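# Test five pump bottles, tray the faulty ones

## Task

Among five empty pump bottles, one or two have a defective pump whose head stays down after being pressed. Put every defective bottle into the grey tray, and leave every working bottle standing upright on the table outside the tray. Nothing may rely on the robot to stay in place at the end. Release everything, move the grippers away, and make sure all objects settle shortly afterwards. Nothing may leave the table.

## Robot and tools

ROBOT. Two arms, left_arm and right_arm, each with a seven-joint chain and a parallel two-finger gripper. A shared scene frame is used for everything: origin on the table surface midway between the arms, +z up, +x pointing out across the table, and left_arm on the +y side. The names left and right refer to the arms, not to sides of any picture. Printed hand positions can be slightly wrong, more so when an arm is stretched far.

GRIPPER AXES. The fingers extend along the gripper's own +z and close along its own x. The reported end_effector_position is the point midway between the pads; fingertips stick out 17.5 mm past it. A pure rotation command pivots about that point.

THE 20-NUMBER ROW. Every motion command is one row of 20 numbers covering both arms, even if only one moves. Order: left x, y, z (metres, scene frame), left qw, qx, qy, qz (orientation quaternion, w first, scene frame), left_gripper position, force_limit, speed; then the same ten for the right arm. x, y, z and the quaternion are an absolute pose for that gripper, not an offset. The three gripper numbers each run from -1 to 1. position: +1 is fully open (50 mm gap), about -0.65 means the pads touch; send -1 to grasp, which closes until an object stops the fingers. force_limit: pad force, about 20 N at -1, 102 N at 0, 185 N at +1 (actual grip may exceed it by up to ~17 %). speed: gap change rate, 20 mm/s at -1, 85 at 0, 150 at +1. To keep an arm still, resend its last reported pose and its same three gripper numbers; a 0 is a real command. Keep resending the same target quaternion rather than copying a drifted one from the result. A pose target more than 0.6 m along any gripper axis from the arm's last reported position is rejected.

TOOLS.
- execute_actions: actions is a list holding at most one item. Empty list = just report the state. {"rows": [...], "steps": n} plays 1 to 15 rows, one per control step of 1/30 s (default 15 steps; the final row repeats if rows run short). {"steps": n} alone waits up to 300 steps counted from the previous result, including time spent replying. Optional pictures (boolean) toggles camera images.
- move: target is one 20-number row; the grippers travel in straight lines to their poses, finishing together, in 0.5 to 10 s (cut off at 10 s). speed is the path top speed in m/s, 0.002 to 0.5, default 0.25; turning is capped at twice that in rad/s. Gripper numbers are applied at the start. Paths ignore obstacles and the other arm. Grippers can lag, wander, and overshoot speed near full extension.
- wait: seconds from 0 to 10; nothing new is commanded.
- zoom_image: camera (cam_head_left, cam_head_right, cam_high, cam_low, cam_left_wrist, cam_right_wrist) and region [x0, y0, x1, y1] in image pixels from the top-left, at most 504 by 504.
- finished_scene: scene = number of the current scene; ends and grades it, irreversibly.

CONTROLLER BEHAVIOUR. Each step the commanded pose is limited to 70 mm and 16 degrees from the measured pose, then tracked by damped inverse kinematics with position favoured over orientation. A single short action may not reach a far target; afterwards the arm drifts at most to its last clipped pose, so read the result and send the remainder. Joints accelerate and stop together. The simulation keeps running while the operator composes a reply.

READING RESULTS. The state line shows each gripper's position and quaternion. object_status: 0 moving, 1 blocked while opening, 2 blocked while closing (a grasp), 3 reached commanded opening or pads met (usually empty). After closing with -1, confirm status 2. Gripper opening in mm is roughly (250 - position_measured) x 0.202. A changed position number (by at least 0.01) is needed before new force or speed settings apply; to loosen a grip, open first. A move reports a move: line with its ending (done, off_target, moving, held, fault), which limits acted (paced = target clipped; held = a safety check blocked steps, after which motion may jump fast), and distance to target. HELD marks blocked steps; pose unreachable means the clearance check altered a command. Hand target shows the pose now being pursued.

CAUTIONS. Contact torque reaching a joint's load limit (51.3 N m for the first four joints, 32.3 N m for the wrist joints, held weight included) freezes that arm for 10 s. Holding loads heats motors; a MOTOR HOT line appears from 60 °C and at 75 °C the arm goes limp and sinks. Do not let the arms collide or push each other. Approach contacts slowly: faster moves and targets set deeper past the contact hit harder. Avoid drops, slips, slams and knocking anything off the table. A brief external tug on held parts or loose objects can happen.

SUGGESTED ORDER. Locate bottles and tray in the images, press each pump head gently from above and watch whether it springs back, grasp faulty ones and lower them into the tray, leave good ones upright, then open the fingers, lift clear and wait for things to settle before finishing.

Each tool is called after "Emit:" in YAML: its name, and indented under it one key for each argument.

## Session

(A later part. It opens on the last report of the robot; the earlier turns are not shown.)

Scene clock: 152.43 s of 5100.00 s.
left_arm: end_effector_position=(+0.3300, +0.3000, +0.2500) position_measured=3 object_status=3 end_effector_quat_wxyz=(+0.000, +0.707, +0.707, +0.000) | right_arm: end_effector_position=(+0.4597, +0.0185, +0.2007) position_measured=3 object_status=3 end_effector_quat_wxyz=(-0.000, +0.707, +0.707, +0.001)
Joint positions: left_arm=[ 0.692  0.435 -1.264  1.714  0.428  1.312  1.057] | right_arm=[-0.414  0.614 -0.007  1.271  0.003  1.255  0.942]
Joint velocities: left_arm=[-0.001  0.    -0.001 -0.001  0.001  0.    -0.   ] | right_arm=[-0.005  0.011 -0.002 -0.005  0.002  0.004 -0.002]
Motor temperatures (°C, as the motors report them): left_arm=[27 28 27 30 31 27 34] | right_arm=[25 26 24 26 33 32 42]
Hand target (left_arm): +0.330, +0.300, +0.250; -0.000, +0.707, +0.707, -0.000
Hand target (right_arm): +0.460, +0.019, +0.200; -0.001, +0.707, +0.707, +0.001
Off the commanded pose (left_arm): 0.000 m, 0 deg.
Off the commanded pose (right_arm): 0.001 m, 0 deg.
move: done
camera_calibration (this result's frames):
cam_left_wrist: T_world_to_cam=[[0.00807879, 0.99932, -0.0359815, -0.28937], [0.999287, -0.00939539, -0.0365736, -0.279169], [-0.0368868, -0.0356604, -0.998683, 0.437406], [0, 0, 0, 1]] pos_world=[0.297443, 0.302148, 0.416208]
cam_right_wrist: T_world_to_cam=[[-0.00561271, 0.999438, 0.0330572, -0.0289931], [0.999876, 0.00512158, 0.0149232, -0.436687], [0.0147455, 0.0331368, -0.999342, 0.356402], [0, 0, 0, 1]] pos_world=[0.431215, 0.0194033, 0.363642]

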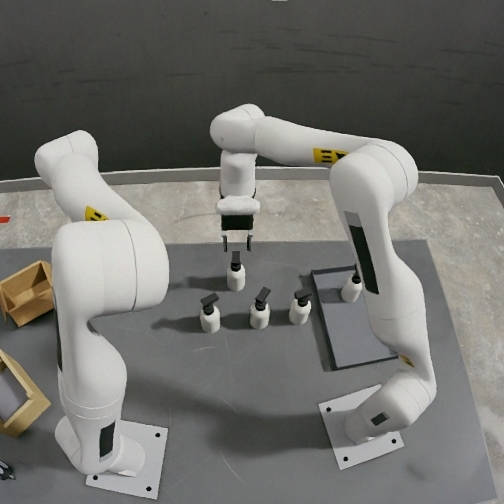

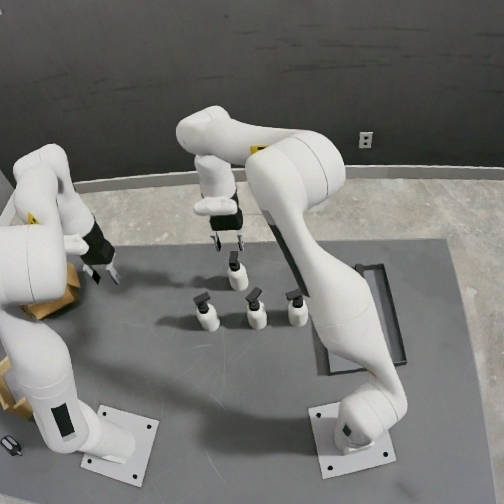

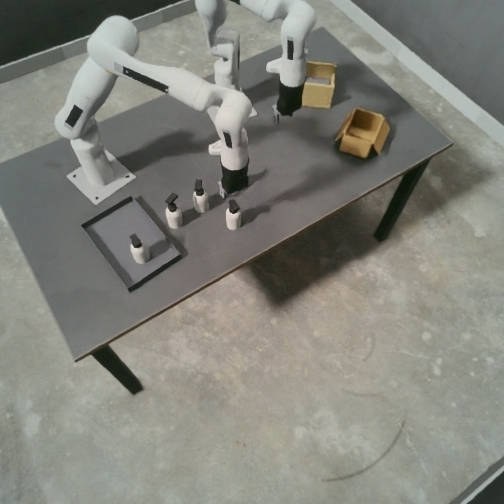

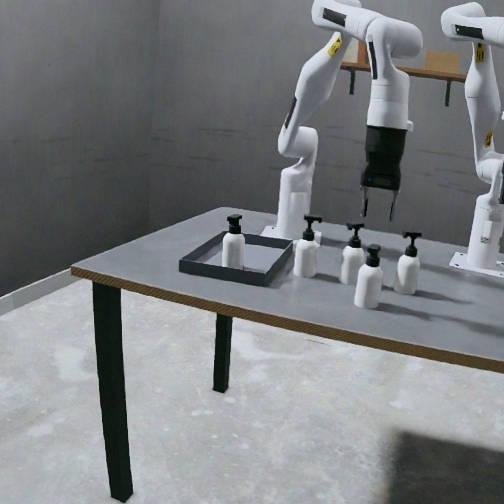

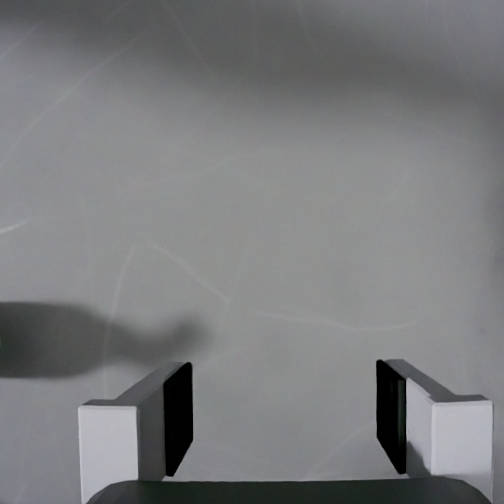

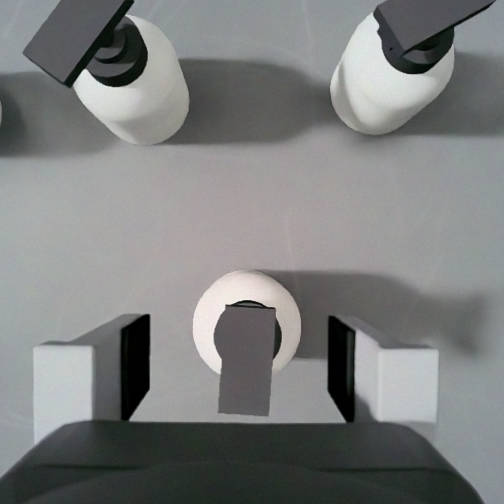

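Same as B's case.

Emit:
move:
  target: [0.33,0.30,0.25,0,0.707,0.707,0,1,0,1, 0.462,0.0205,0.102,0,0.707,0.707,0,1,0,1]
  speed: 0.12

Emit:
execute_actions:
  actions:
    - {"rows":[[0.33,0.30,0.25,0,0.707,0.707,0,1,0,1, 0.462,0.0205,0.102,0,0.707,0.707,0,-1,-0.5,0.5]],"steps":15}
  pictures: false

Emit:
move:
  target: [0.33,0.30,0.25,0,0.707,0.707,0,1,0,1, 0.462,0.0205,0.26,0,0.707,0.707,0,-1,-0.5,0.5]

Emit:
move:
  target: [0.33,0.30,0.25,0,0.707,0.707,0,1,0,1, 0.30,-0.31,0.26,0,0.707,0.707,0,-1,-0.5,0.5]

Scene clock: 161.33 s of 5100.00 s.
left_arm: end_effector_position=(+0.3300, +0.3000, +0.2500) position_measured=3 object_status=3 end_effector_quat_wxyz=(+0.000, +0.707, +0.707, +0.000) | right_arm: end_effector_position=(+0.4623, +0.0207, +0.1021) position_measured=3 object_status=3 end_effector_quat_wxyz=(-0.000, +0.707, +0.707, +0.000)
Joint positions: left_arm=[ 0.692  0.435 -1.264  1.714  0.428  1.312  1.057] | right_arm=[-0.413  0.725 -0.01   1.404  0.008  1.012  0.938]
Joint velocities: left_arm=[-0.002  0.001 -0.    -0.002 -0.001  0.     0.   ] | right_arm=[ 0.     0.002 -0.     0.    -0.    -0.002  0.   ]
Motor temperatures (°C, as the motors report them): left_arm=[27 28 27 30 31 27 34] | right_arm=[25 26 24 26 33 32 42]
Hand target (left_arm): +0.330, +0.300, +0.250; +0.000, +0.707, +0.707, -0.000
Hand target (right_arm): +0.462, +0.021, +0.102; -0.000, +0.707, +0.707, +0.000
Off the commanded pose (left_arm): 0.000 m, 0 deg.
Off the commanded pose (right_arm): 0.000 m, 0 deg.
After step 90, 4.67 s passed at rest.
move: done
camera_calibration (this result's frames):
cam_left_wrist: T_world_to_cam=[[0.0080779, 0.99932, -0.0359792, -0.289371], [0.999287, -0.00939435, -0.0365718, -0.279171], [-0.0368849, -0.0356581, -0.998683, 0.437406], [0, 0, 0, 1]] pos_world=[0.297444, 0.302149, 0.416209]
cam_right_wrist: T_world_to_cam=[[-0.00668217, 0.999503, 0.0307978, -0.0272662], [0.999884, 0.00625589, 0.0139167, -0.437801], [0.0137171, 0.0308872, -0.999429, 0.258281], [0, 0, 0, 1]] pos_world=[0.434025, 0.0220139, 0.265066]

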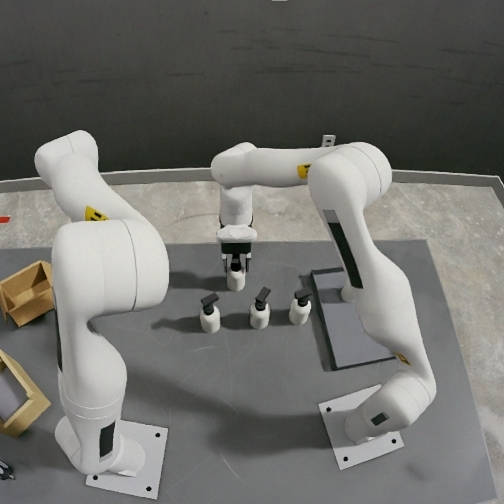

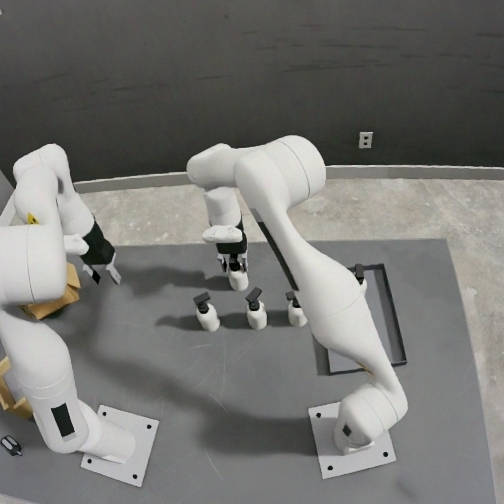

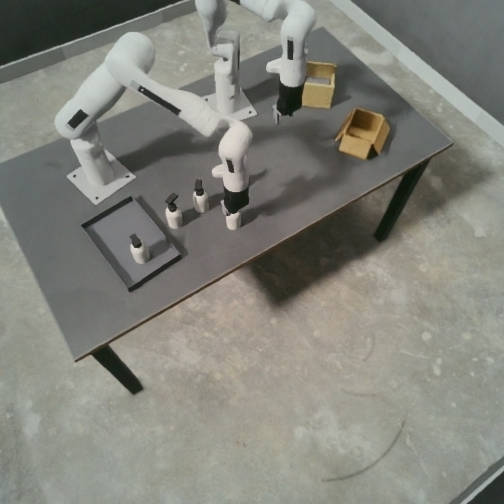

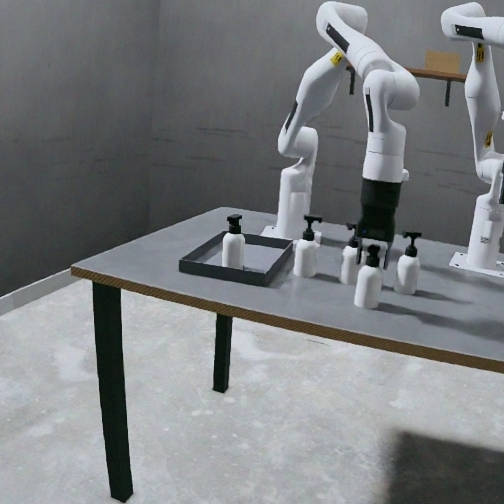

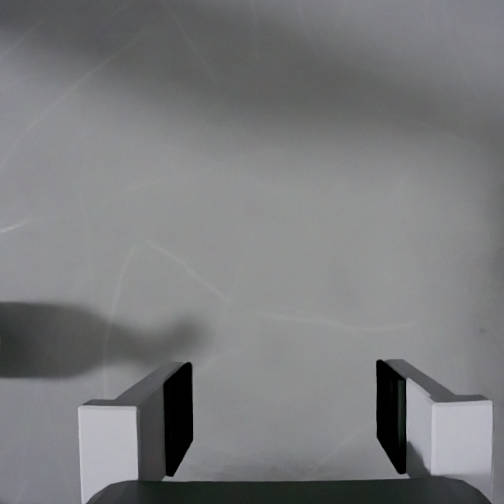

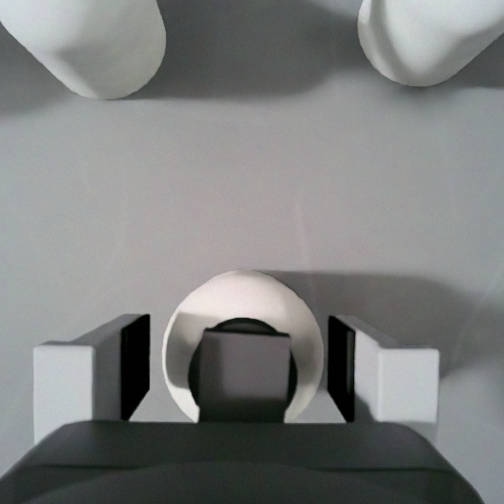

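Scene clock: 161.83 s of 5100.00 s.
left_arm: end_effector_position=(+0.3300, +0.3000, +0.2500) position_measured=3 object_status=3 end_effector_quat_wxyz=(+0.000, +0.707, +0.707, +0.000) | right_arm: end_effector_position=(+0.4622, +0.0206, +0.1022) position_measured=118 object_status=2 end_effector_quat_wxyz=(+0.000, +0.707, +0.707, +0.000)
Joint positions: left_arm=[ 0.692  0.435 -1.264  1.714  0.428  1.312  1.057] | right_arm=[-0.413  0.724 -0.01   1.406  0.008  1.011  0.937]
Joint velocities: left_arm=[-0.003 -0.001 -0.001  0.     0.     0.002  0.   ] | right_arm=[ 0.     0.001  0.     0.    -0.     0.     0.   ]
Motor temperatures (°C, as the motors report them): left_arm=[27 28 27 30 31 27 34] | right_arm=[25 26 24 26 33 32 42]
Hand target (left_arm): +0.330, +0.300, +0.250; +0.000, +0.707, +0.707, -0.000
Hand target (right_arm): +0.462, +0.020, +0.102; -0.000, +0.707, +0.707, +0.000
Off the commanded pose (left_arm): 0.000 m, 0 deg.
Off the commanded pose (right_arm): 0.000 m, 0 deg.
Steps of this call (steps 1 to 15: all 15 steps of this action). Readings (end_effector_position | what the end effector reports):
1: left_arm (+0.3300, +0.3000, +0.2500) | right_arm (+0.4623, +0.0207, +0.1020) | left_arm position_measured=3 object_status=3 | right_arm position_measured=18 object_status=0
2: left_arm (+0.3300, +0.3000, +0.2500) | right_arm (+0.4622, +0.0207, +0.1021) | left_arm position_measured=3 object_status=3 | right_arm position_measured=37 object_status=0
4: left_arm (+0.3300, +0.3000, +0.2500) | right_arm (+0.4621, +0.0206, +0.1020) | left_arm position_measured=3 object_status=3 | right_arm position_measured=76 object_status=0
8: left_arm (+0.3300, +0.3000, +0.2500) | right_arm (+0.4622, +0.0206, +0.1023) | left_arm position_measured=3 object_status=3 | right_arm position_measured=118 object_status=0
15: the state above

Scene clock: 163.20 s of 5100.00 s.
left_arm: end_effector_position=(+0.3300, +0.3000, +0.2500) position_measured=3 object_status=3 end_effector_quat_wxyz=(+0.000, +0.707, +0.707, +0.000) | right_arm: end_effector_position=(+0.4615, +0.0201, +0.2602) position_measured=118 object_status=2 end_effector_quat_wxyz=(+0.000, +0.707, +0.707, +0.000)
Joint positions: left_arm=[ 0.692  0.435 -1.264  1.714  0.428  1.312  1.057] | right_arm=[-0.418  0.587 -0.001  1.123  0.001  1.431  0.942]
Joint velocities: left_arm=[-0.001  0.001 -0.     0.    -0.001  0.     0.   ] | right_arm=[-0.     0.004  0.001 -0.003 -0.     0.004 -0.   ]
Motor temperatures (°C, as the motors report them): left_arm=[27 28 27 30 31 27 34] | right_arm=[25 26 24 26 33 32 42]
Hand target (left_arm): +0.330, +0.300, +0.250; +0.000, +0.707, +0.707, -0.000
Hand target (right_arm): +0.461, +0.020, +0.260; +0.000, +0.707, +0.707, -0.000
Off the commanded pose (left_arm): 0.000 m, 0 deg.
Off the commanded pose (right_arm): 0.001 m, 0 deg.
move: done
camera_calibration (this result's frames):
cam_left_wrist: T_world_to_cam=[[0.00807805, 0.99932, -0.0359791, -0.289372], [0.999287, -0.00939449, -0.0365717, -0.279171], [-0.0368849, -0.035658, -0.998683, 0.437406], [0, 0, 0, 1]] pos_world=[0.297444, 0.302149, 0.416209]
cam_right_wrist: T_world_to_cam=[[-0.00527465, 0.999514, 0.0307111, -0.0321358], [0.999889, 0.00484277, 0.0141202, -0.43916], [0.0139646, 0.0307821, -0.999429, 0.416279], [0, 0, 0, 1]] pos_world=[0.433128, 0.021433, 0.423229]

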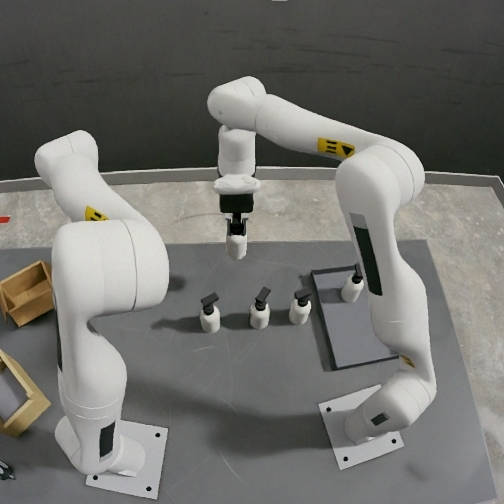

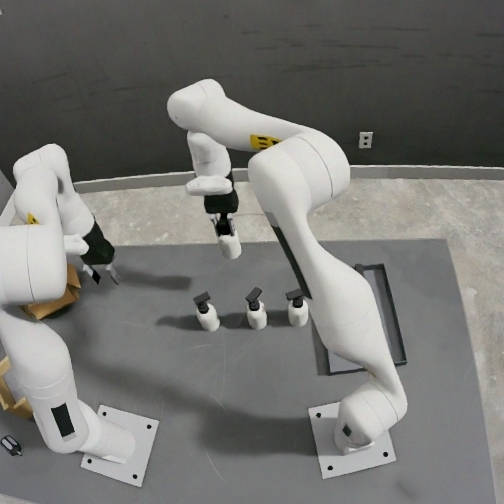

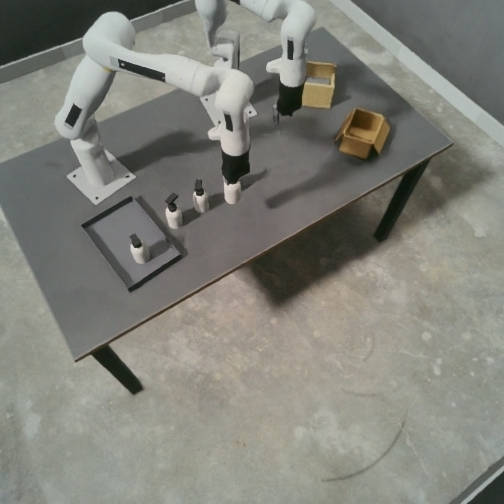

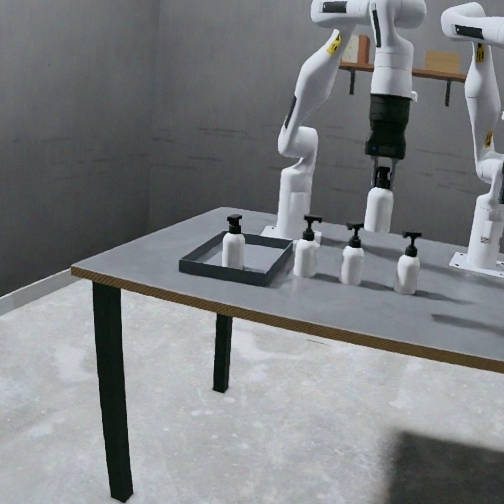

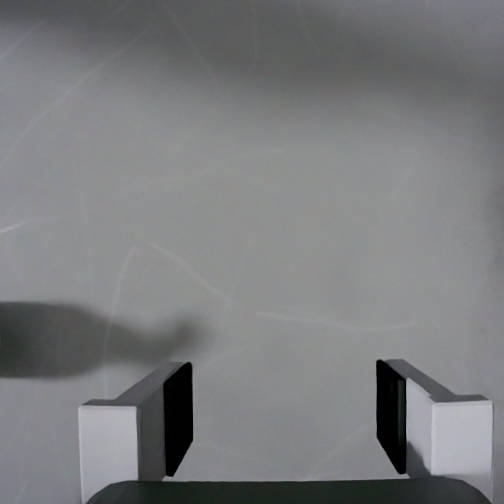

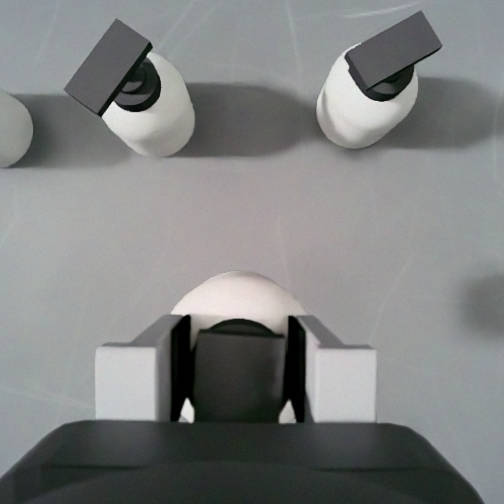

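Scene clock: 165.20 s of 5100.00 s.
left_arm: end_effector_position=(+0.3300, +0.3000, +0.2500) position_measured=3 object_status=3 end_effector_quat_wxyz=(+0.000, +0.707, +0.707, +0.000) | right_arm: end_effector_position=(+0.3007, -0.3110, +0.2594) position_measured=118 object_status=2 end_effector_quat_wxyz=(+0.000, +0.707, +0.707, -0.001)
Joint positions: left_arm=[ 0.692  0.435 -1.264  1.714  0.428  1.312  1.057] | right_arm=[0.03  0.002 0.2   1.944 0.002 1.196 1.592]
Joint velocities: left_arm=[ 0.     0.    -0.     0.001 -0.     0.    -0.   ] | right_arm=[ 0.003 -0.004  0.004  0.    -0.001  0.001  0.002]
Motor temperatures (°C, as the motors report them): left_arm=[27 28 27 30 31 27 34] | right_arm=[25 26 24 26 33 32 42]
Hand target (left_arm): +0.330, +0.300, +0.250; +0.000, +0.707, +0.707, +0.000
Hand target (right_arm): +0.301, -0.311, +0.259; +0.000, +0.707, +0.707, -0.001
Off the commanded pose (left_arm): 0.000 m, 0 deg.
Off the commanded pose (right_arm): 0.001 m, 0 deg.
move: done
camera_calibration (this result's frames):
cam_left_wrist: T_world_to_cam=[[0.00807788, 0.99932, -0.035979, -0.289372], [0.999287, -0.00939432, -0.0365717, -0.279171], [-0.0368848, -0.035658, -0.998683, 0.437406], [0, 0, 0, 1]] pos_world=[0.297444, 0.302149, 0.416209]
cam_right_wrist: T_world_to_cam=[[-0.0067704, 0.999571, 0.0284874, 0.299008], [0.999899, 0.0064109, 0.0126918, -0.275922], [0.0125037, 0.0285705, -0.999514, 0.427662], [0, 0, 0, 1]] pos_world=[0.272571, -0.30933, 0.422438]

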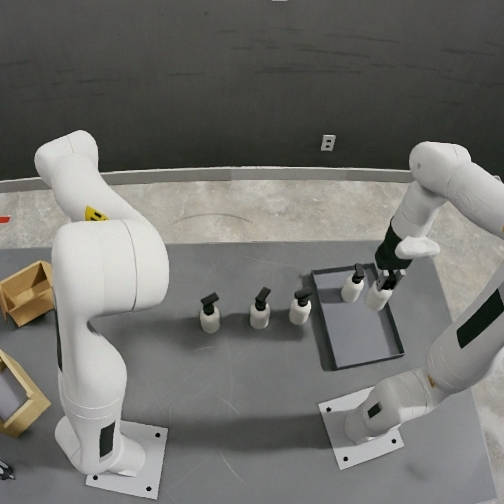

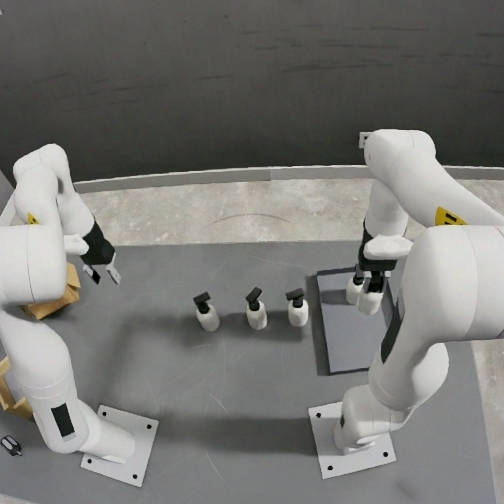

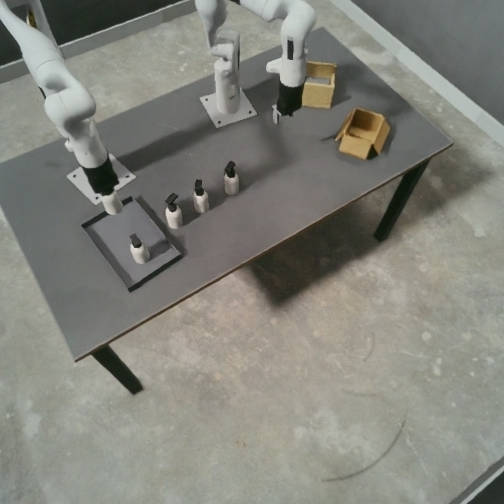

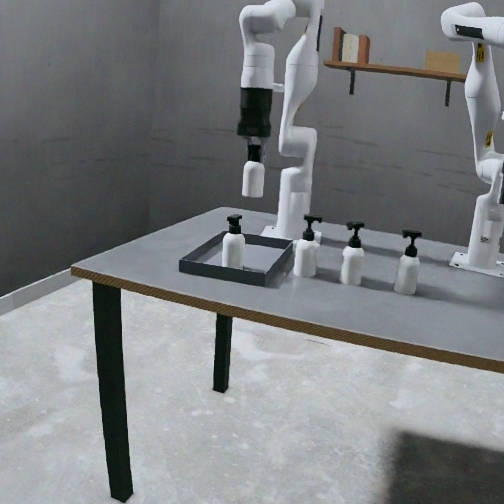

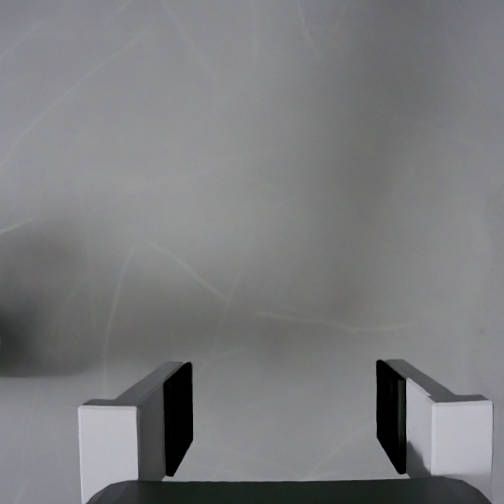

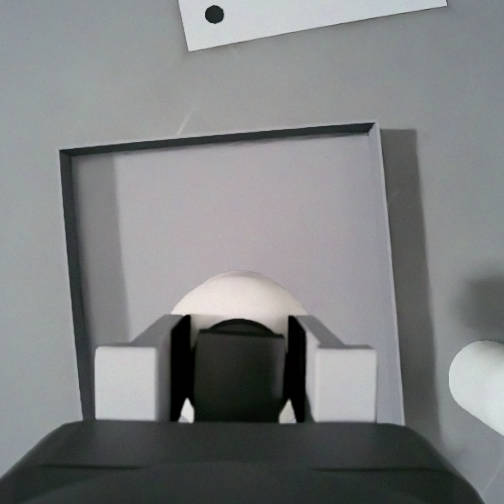

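Emit:
move:
  target: [0.33,0.30,0.25,0,0.707,0.707,0,1,0,1, 0.30,-0.31,0.106,0,0.707,0.707,0,-1,-0.5,0.5]
  speed: 0.15

Emit:
execute_actions:
  actions:
    - {"rows":[[0.33,0.30,0.25,0,0.707,0.707,0,1,0,1, 0.30,-0.31,0.106,0,0.707,0.707,0,1,0,1]],"steps":12}
  pictures: false

Emit:
move:
  target: [0.33,0.30,0.25,0,0.707,0.707,0,1,0,1, 0.30,-0.31,0.25,0,0.707,0.707,0,1,0,1]

Scene clock: 172.37 s of 5100.00 s.
left_arm: end_effector_position=(+0.3300, +0.3000, +0.2500) position_measured=3 object_status=3 end_effector_quat_wxyz=(-0.000, +0.707, +0.707, +0.000) | right_arm: end_effector_position=(+0.3008, -0.3098, +0.1059) position_measured=118 object_status=2 end_effector_quat_wxyz=(+0.000, +0.707, +0.708, +0.000)
Joint positions: left_arm=[ 0.692  0.435 -1.264  1.714  0.428  1.312  1.057] | right_arm=[ 0.072  0.267  0.188  2.252 -0.085  0.627  1.686]
Joint velocities: left_arm=[ 0.003 -0.    -0.     0.001 -0.     0.001  0.   ] | right_arm=[ 0.002  0.007  0.     0.001 -0.002 -0.003  0.002]
Motor temperatures (°C, as the motors report them): left_arm=[27 28 27 30 31 27 34] | right_arm=[25 26 24 26 33 32 42]
Hand target (left_arm): +0.330, +0.300, +0.250; +0.000, +0.707, +0.707, -0.000
Hand target (right_arm): +0.301, -0.310, +0.106; -0.000, +0.707, +0.707, +0.000
Off the commanded pose (left_arm): 0.000 m, 0 deg.
Off the commanded pose (right_arm): 0.001 m, 0 deg.
After step 90, 2.67 s passed at rest.
move: done
camera_calibration (this result's frames):
cam_left_wrist: T_world_to_cam=[[0.0080779, 0.99932, -0.0359788, -0.289372], [0.999287, -0.00939434, -0.0365717, -0.279171], [-0.0368849, -0.0356577, -0.998683, 0.437406], [0, 0, 0, 1]] pos_world=[0.297444, 0.302149, 0.416209]
cam_right_wrist: T_world_to_cam=[[-0.0074679, 0.999495, 0.0308861, 0.302102], [0.999871, 0.00702515, 0.0144186, -0.274091], [0.0141943, 0.0309898, -0.999419, 0.274446], [0, 0, 0, 1]] pos_world=[0.272416, -0.308529, 0.268908]

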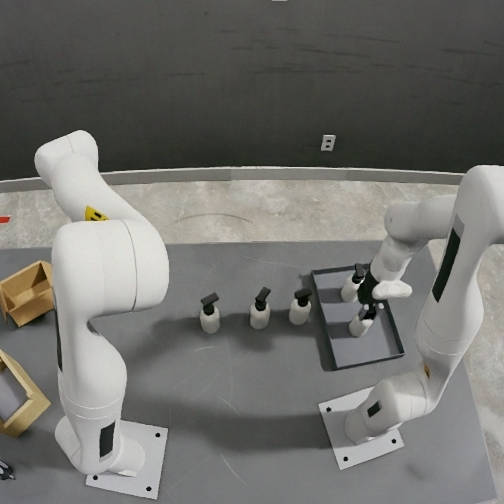

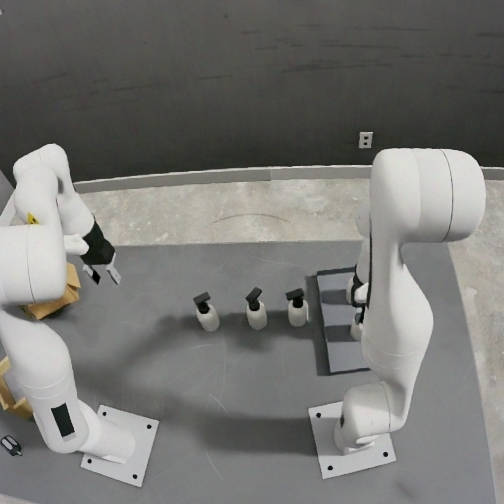

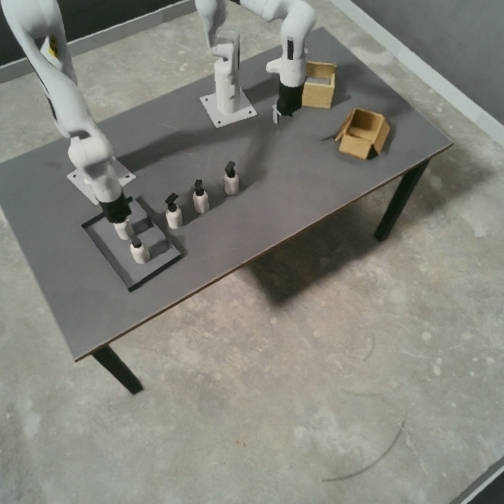

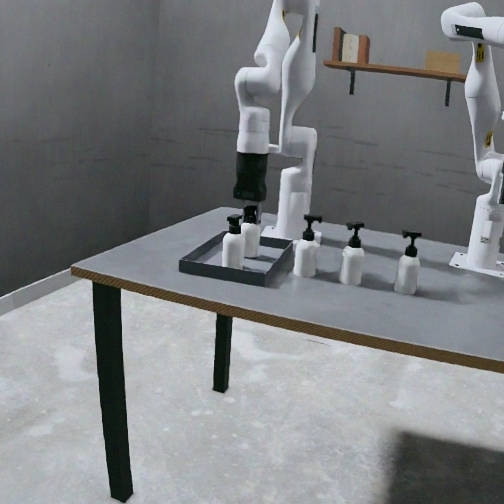

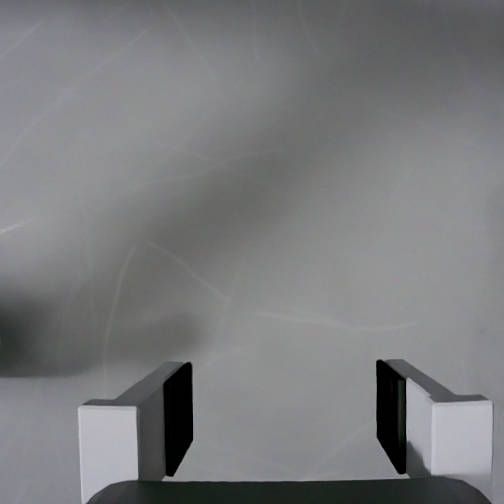

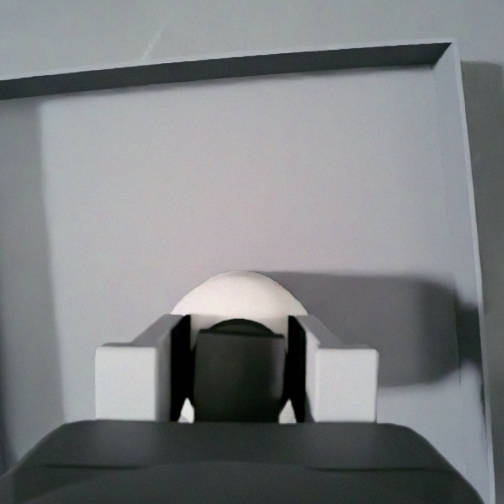

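Scene clock: 172.77 s of 5100.00 s.
left_arm: end_effector_position=(+0.3300, +0.3000, +0.2500) position_measured=3 object_status=3 end_effector_quat_wxyz=(+0.000, +0.707, +0.707, +0.000) | right_arm: end_effector_position=(+0.3000, -0.3100, +0.1060) position_measured=3 object_status=3 end_effector_quat_wxyz=(-0.000, +0.707, +0.707, -0.000)
Joint positions: left_arm=[ 0.692  0.435 -1.264  1.714  0.428  1.312  1.057] | right_arm=[ 0.072  0.266  0.189  2.254 -0.084  0.628  1.685]
Joint velocities: left_arm=[ 0.    -0.002 -0.    -0.     0.001 -0.     0.   ] | right_arm=[-0.    -0.    -0.    -0.    -0.     0.001 -0.   ]
Motor temperatures (°C, as the motors report them): left_arm=[27 28 27 30 31 27 34] | right_arm=[25 26 24 26 33 32 42]
Hand target (left_arm): +0.330, +0.300, +0.250; +0.000, +0.707, +0.707, -0.000
Hand target (right_arm): +0.300, -0.310, +0.106; +0.000, +0.707, +0.707, -0.000
Off the commanded pose (left_arm): 0.000 m, 0 deg.
Off the commanded pose (right_arm): 0.000 m, 0 deg.
Steps of this call (steps 1 to 12: all 12 steps of this action). Readings (end_effector_position | what the end effector reports):
1: left_arm (+0.3300, +0.3000, +0.2500) | right_arm (+0.3007, -0.3098, +0.1059) | left_arm position_measured=3 object_status=3 | right_arm position_measured=100 object_status=0
2: left_arm (+0.3300, +0.3000, +0.2500) | right_arm (+0.3006, -0.3098, +0.1060) | left_arm position_measured=3 object_status=3 | right_arm position_measured=75 object_status=0
4: left_arm (+0.3300, +0.3000, +0.2500) | right_arm (+0.3002, -0.3099, +0.1060) | left_arm position_measured=3 object_status=3 | right_arm position_measured=26 object_status=0
8: left_arm (+0.3300, +0.3000, +0.2500) | right_arm (+0.3000, -0.3100, +0.1060) | left_arm position_measured=3 object_status=3 | right_arm position_measured=3 object_status=0
12: the state above

Scene clock: 174.13 s of 5100.00 s.
left_arm: end_effector_position=(+0.3300, +0.3000, +0.2500) position_measured=3 object_status=3 end_effector_quat_wxyz=(+0.000, +0.707, +0.707, +0.000) | right_arm: end_effector_position=(+0.2993, -0.3102, +0.2502) position_measured=3 object_status=3 end_effector_quat_wxyz=(+0.000, +0.707, +0.707, -0.000)
Joint positions: left_arm=[ 0.692  0.435 -1.264  1.714  0.428  1.312  1.057] | right_arm=[ 0.028  0.007  0.203  1.971 -0.001  1.164  1.593]
Joint velocities: left_arm=[ 0.001  0.    -0.001  0.002 -0.    -0.    -0.   ] | right_arm=[-0.001 -0.003 -0.001 -0.002 -0.     0.003 -0.001]
Motor temperatures (°C, as the motors report them): left_arm=[27 28 27 30 31 27 34] | right_arm=[25 26 24 26 33 32 42]
Hand target (left_arm): +0.330, +0.300, +0.250; +0.000, +0.707, +0.707, -0.000
Hand target (right_arm): +0.299, -0.310, +0.250; +0.000, +0.707, +0.707, -0.000
Off the commanded pose (left_arm): 0.000 m, 0 deg.
Off the commanded pose (right_arm): 0.001 m, 0 deg.
move: done
camera_calibration (this result's frames):
cam_left_wrist: T_world_to_cam=[[0.0080778, 0.99932, -0.035979, -0.289372], [0.999287, -0.00939424, -0.0365715, -0.279172], [-0.0368846, -0.0356579, -0.998683, 0.437406], [0, 0, 0, 1]] pos_world=[0.297444, 0.302149, 0.416209]
cam_right_wrist: T_world_to_cam=[[-0.00506339, 0.999524, 0.0304233, 0.297462], [0.999897, 0.00465126, 0.0136021, -0.27526], [0.0134541, 0.030489, -0.999445, 0.418739], [0, 0, 0, 1]] pos_world=[0.271104, -0.308808, 0.413201]

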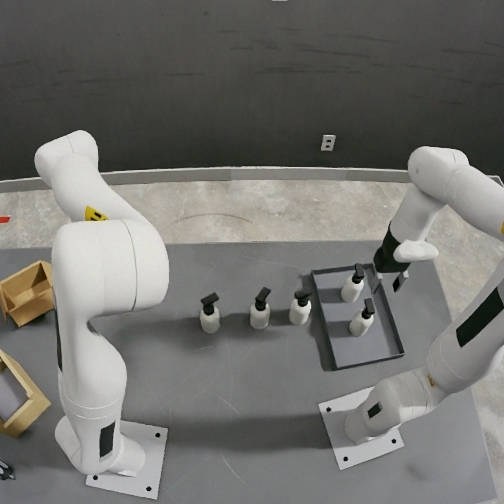

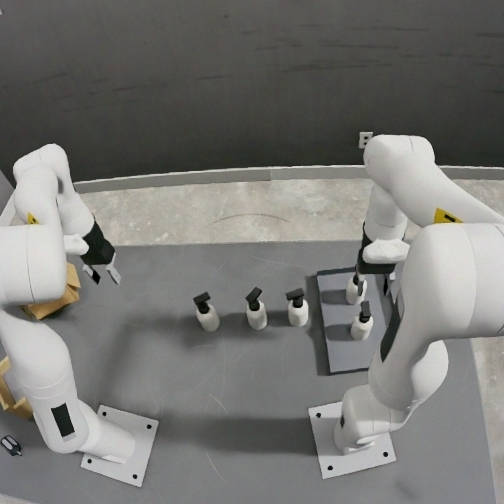

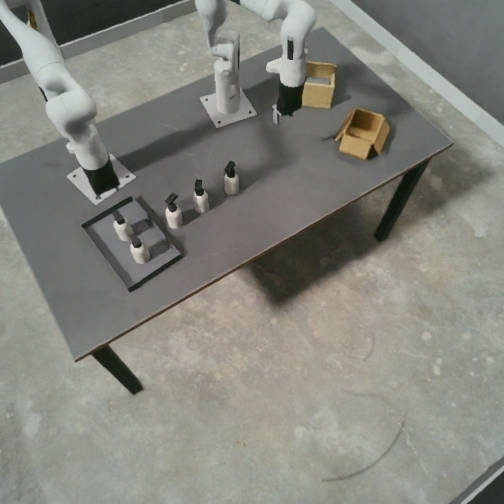

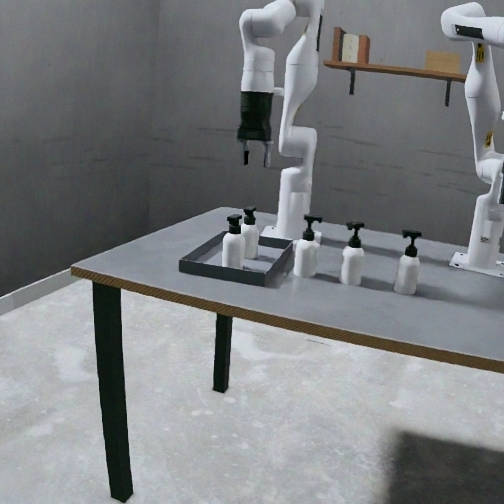

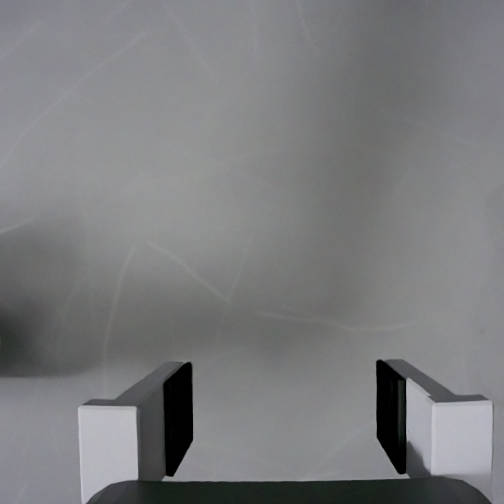

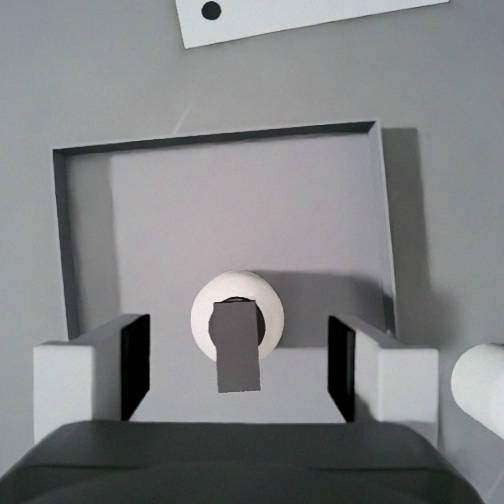

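Emit:
finished_scene:
  scene: 2

The scene is finished: the task was done.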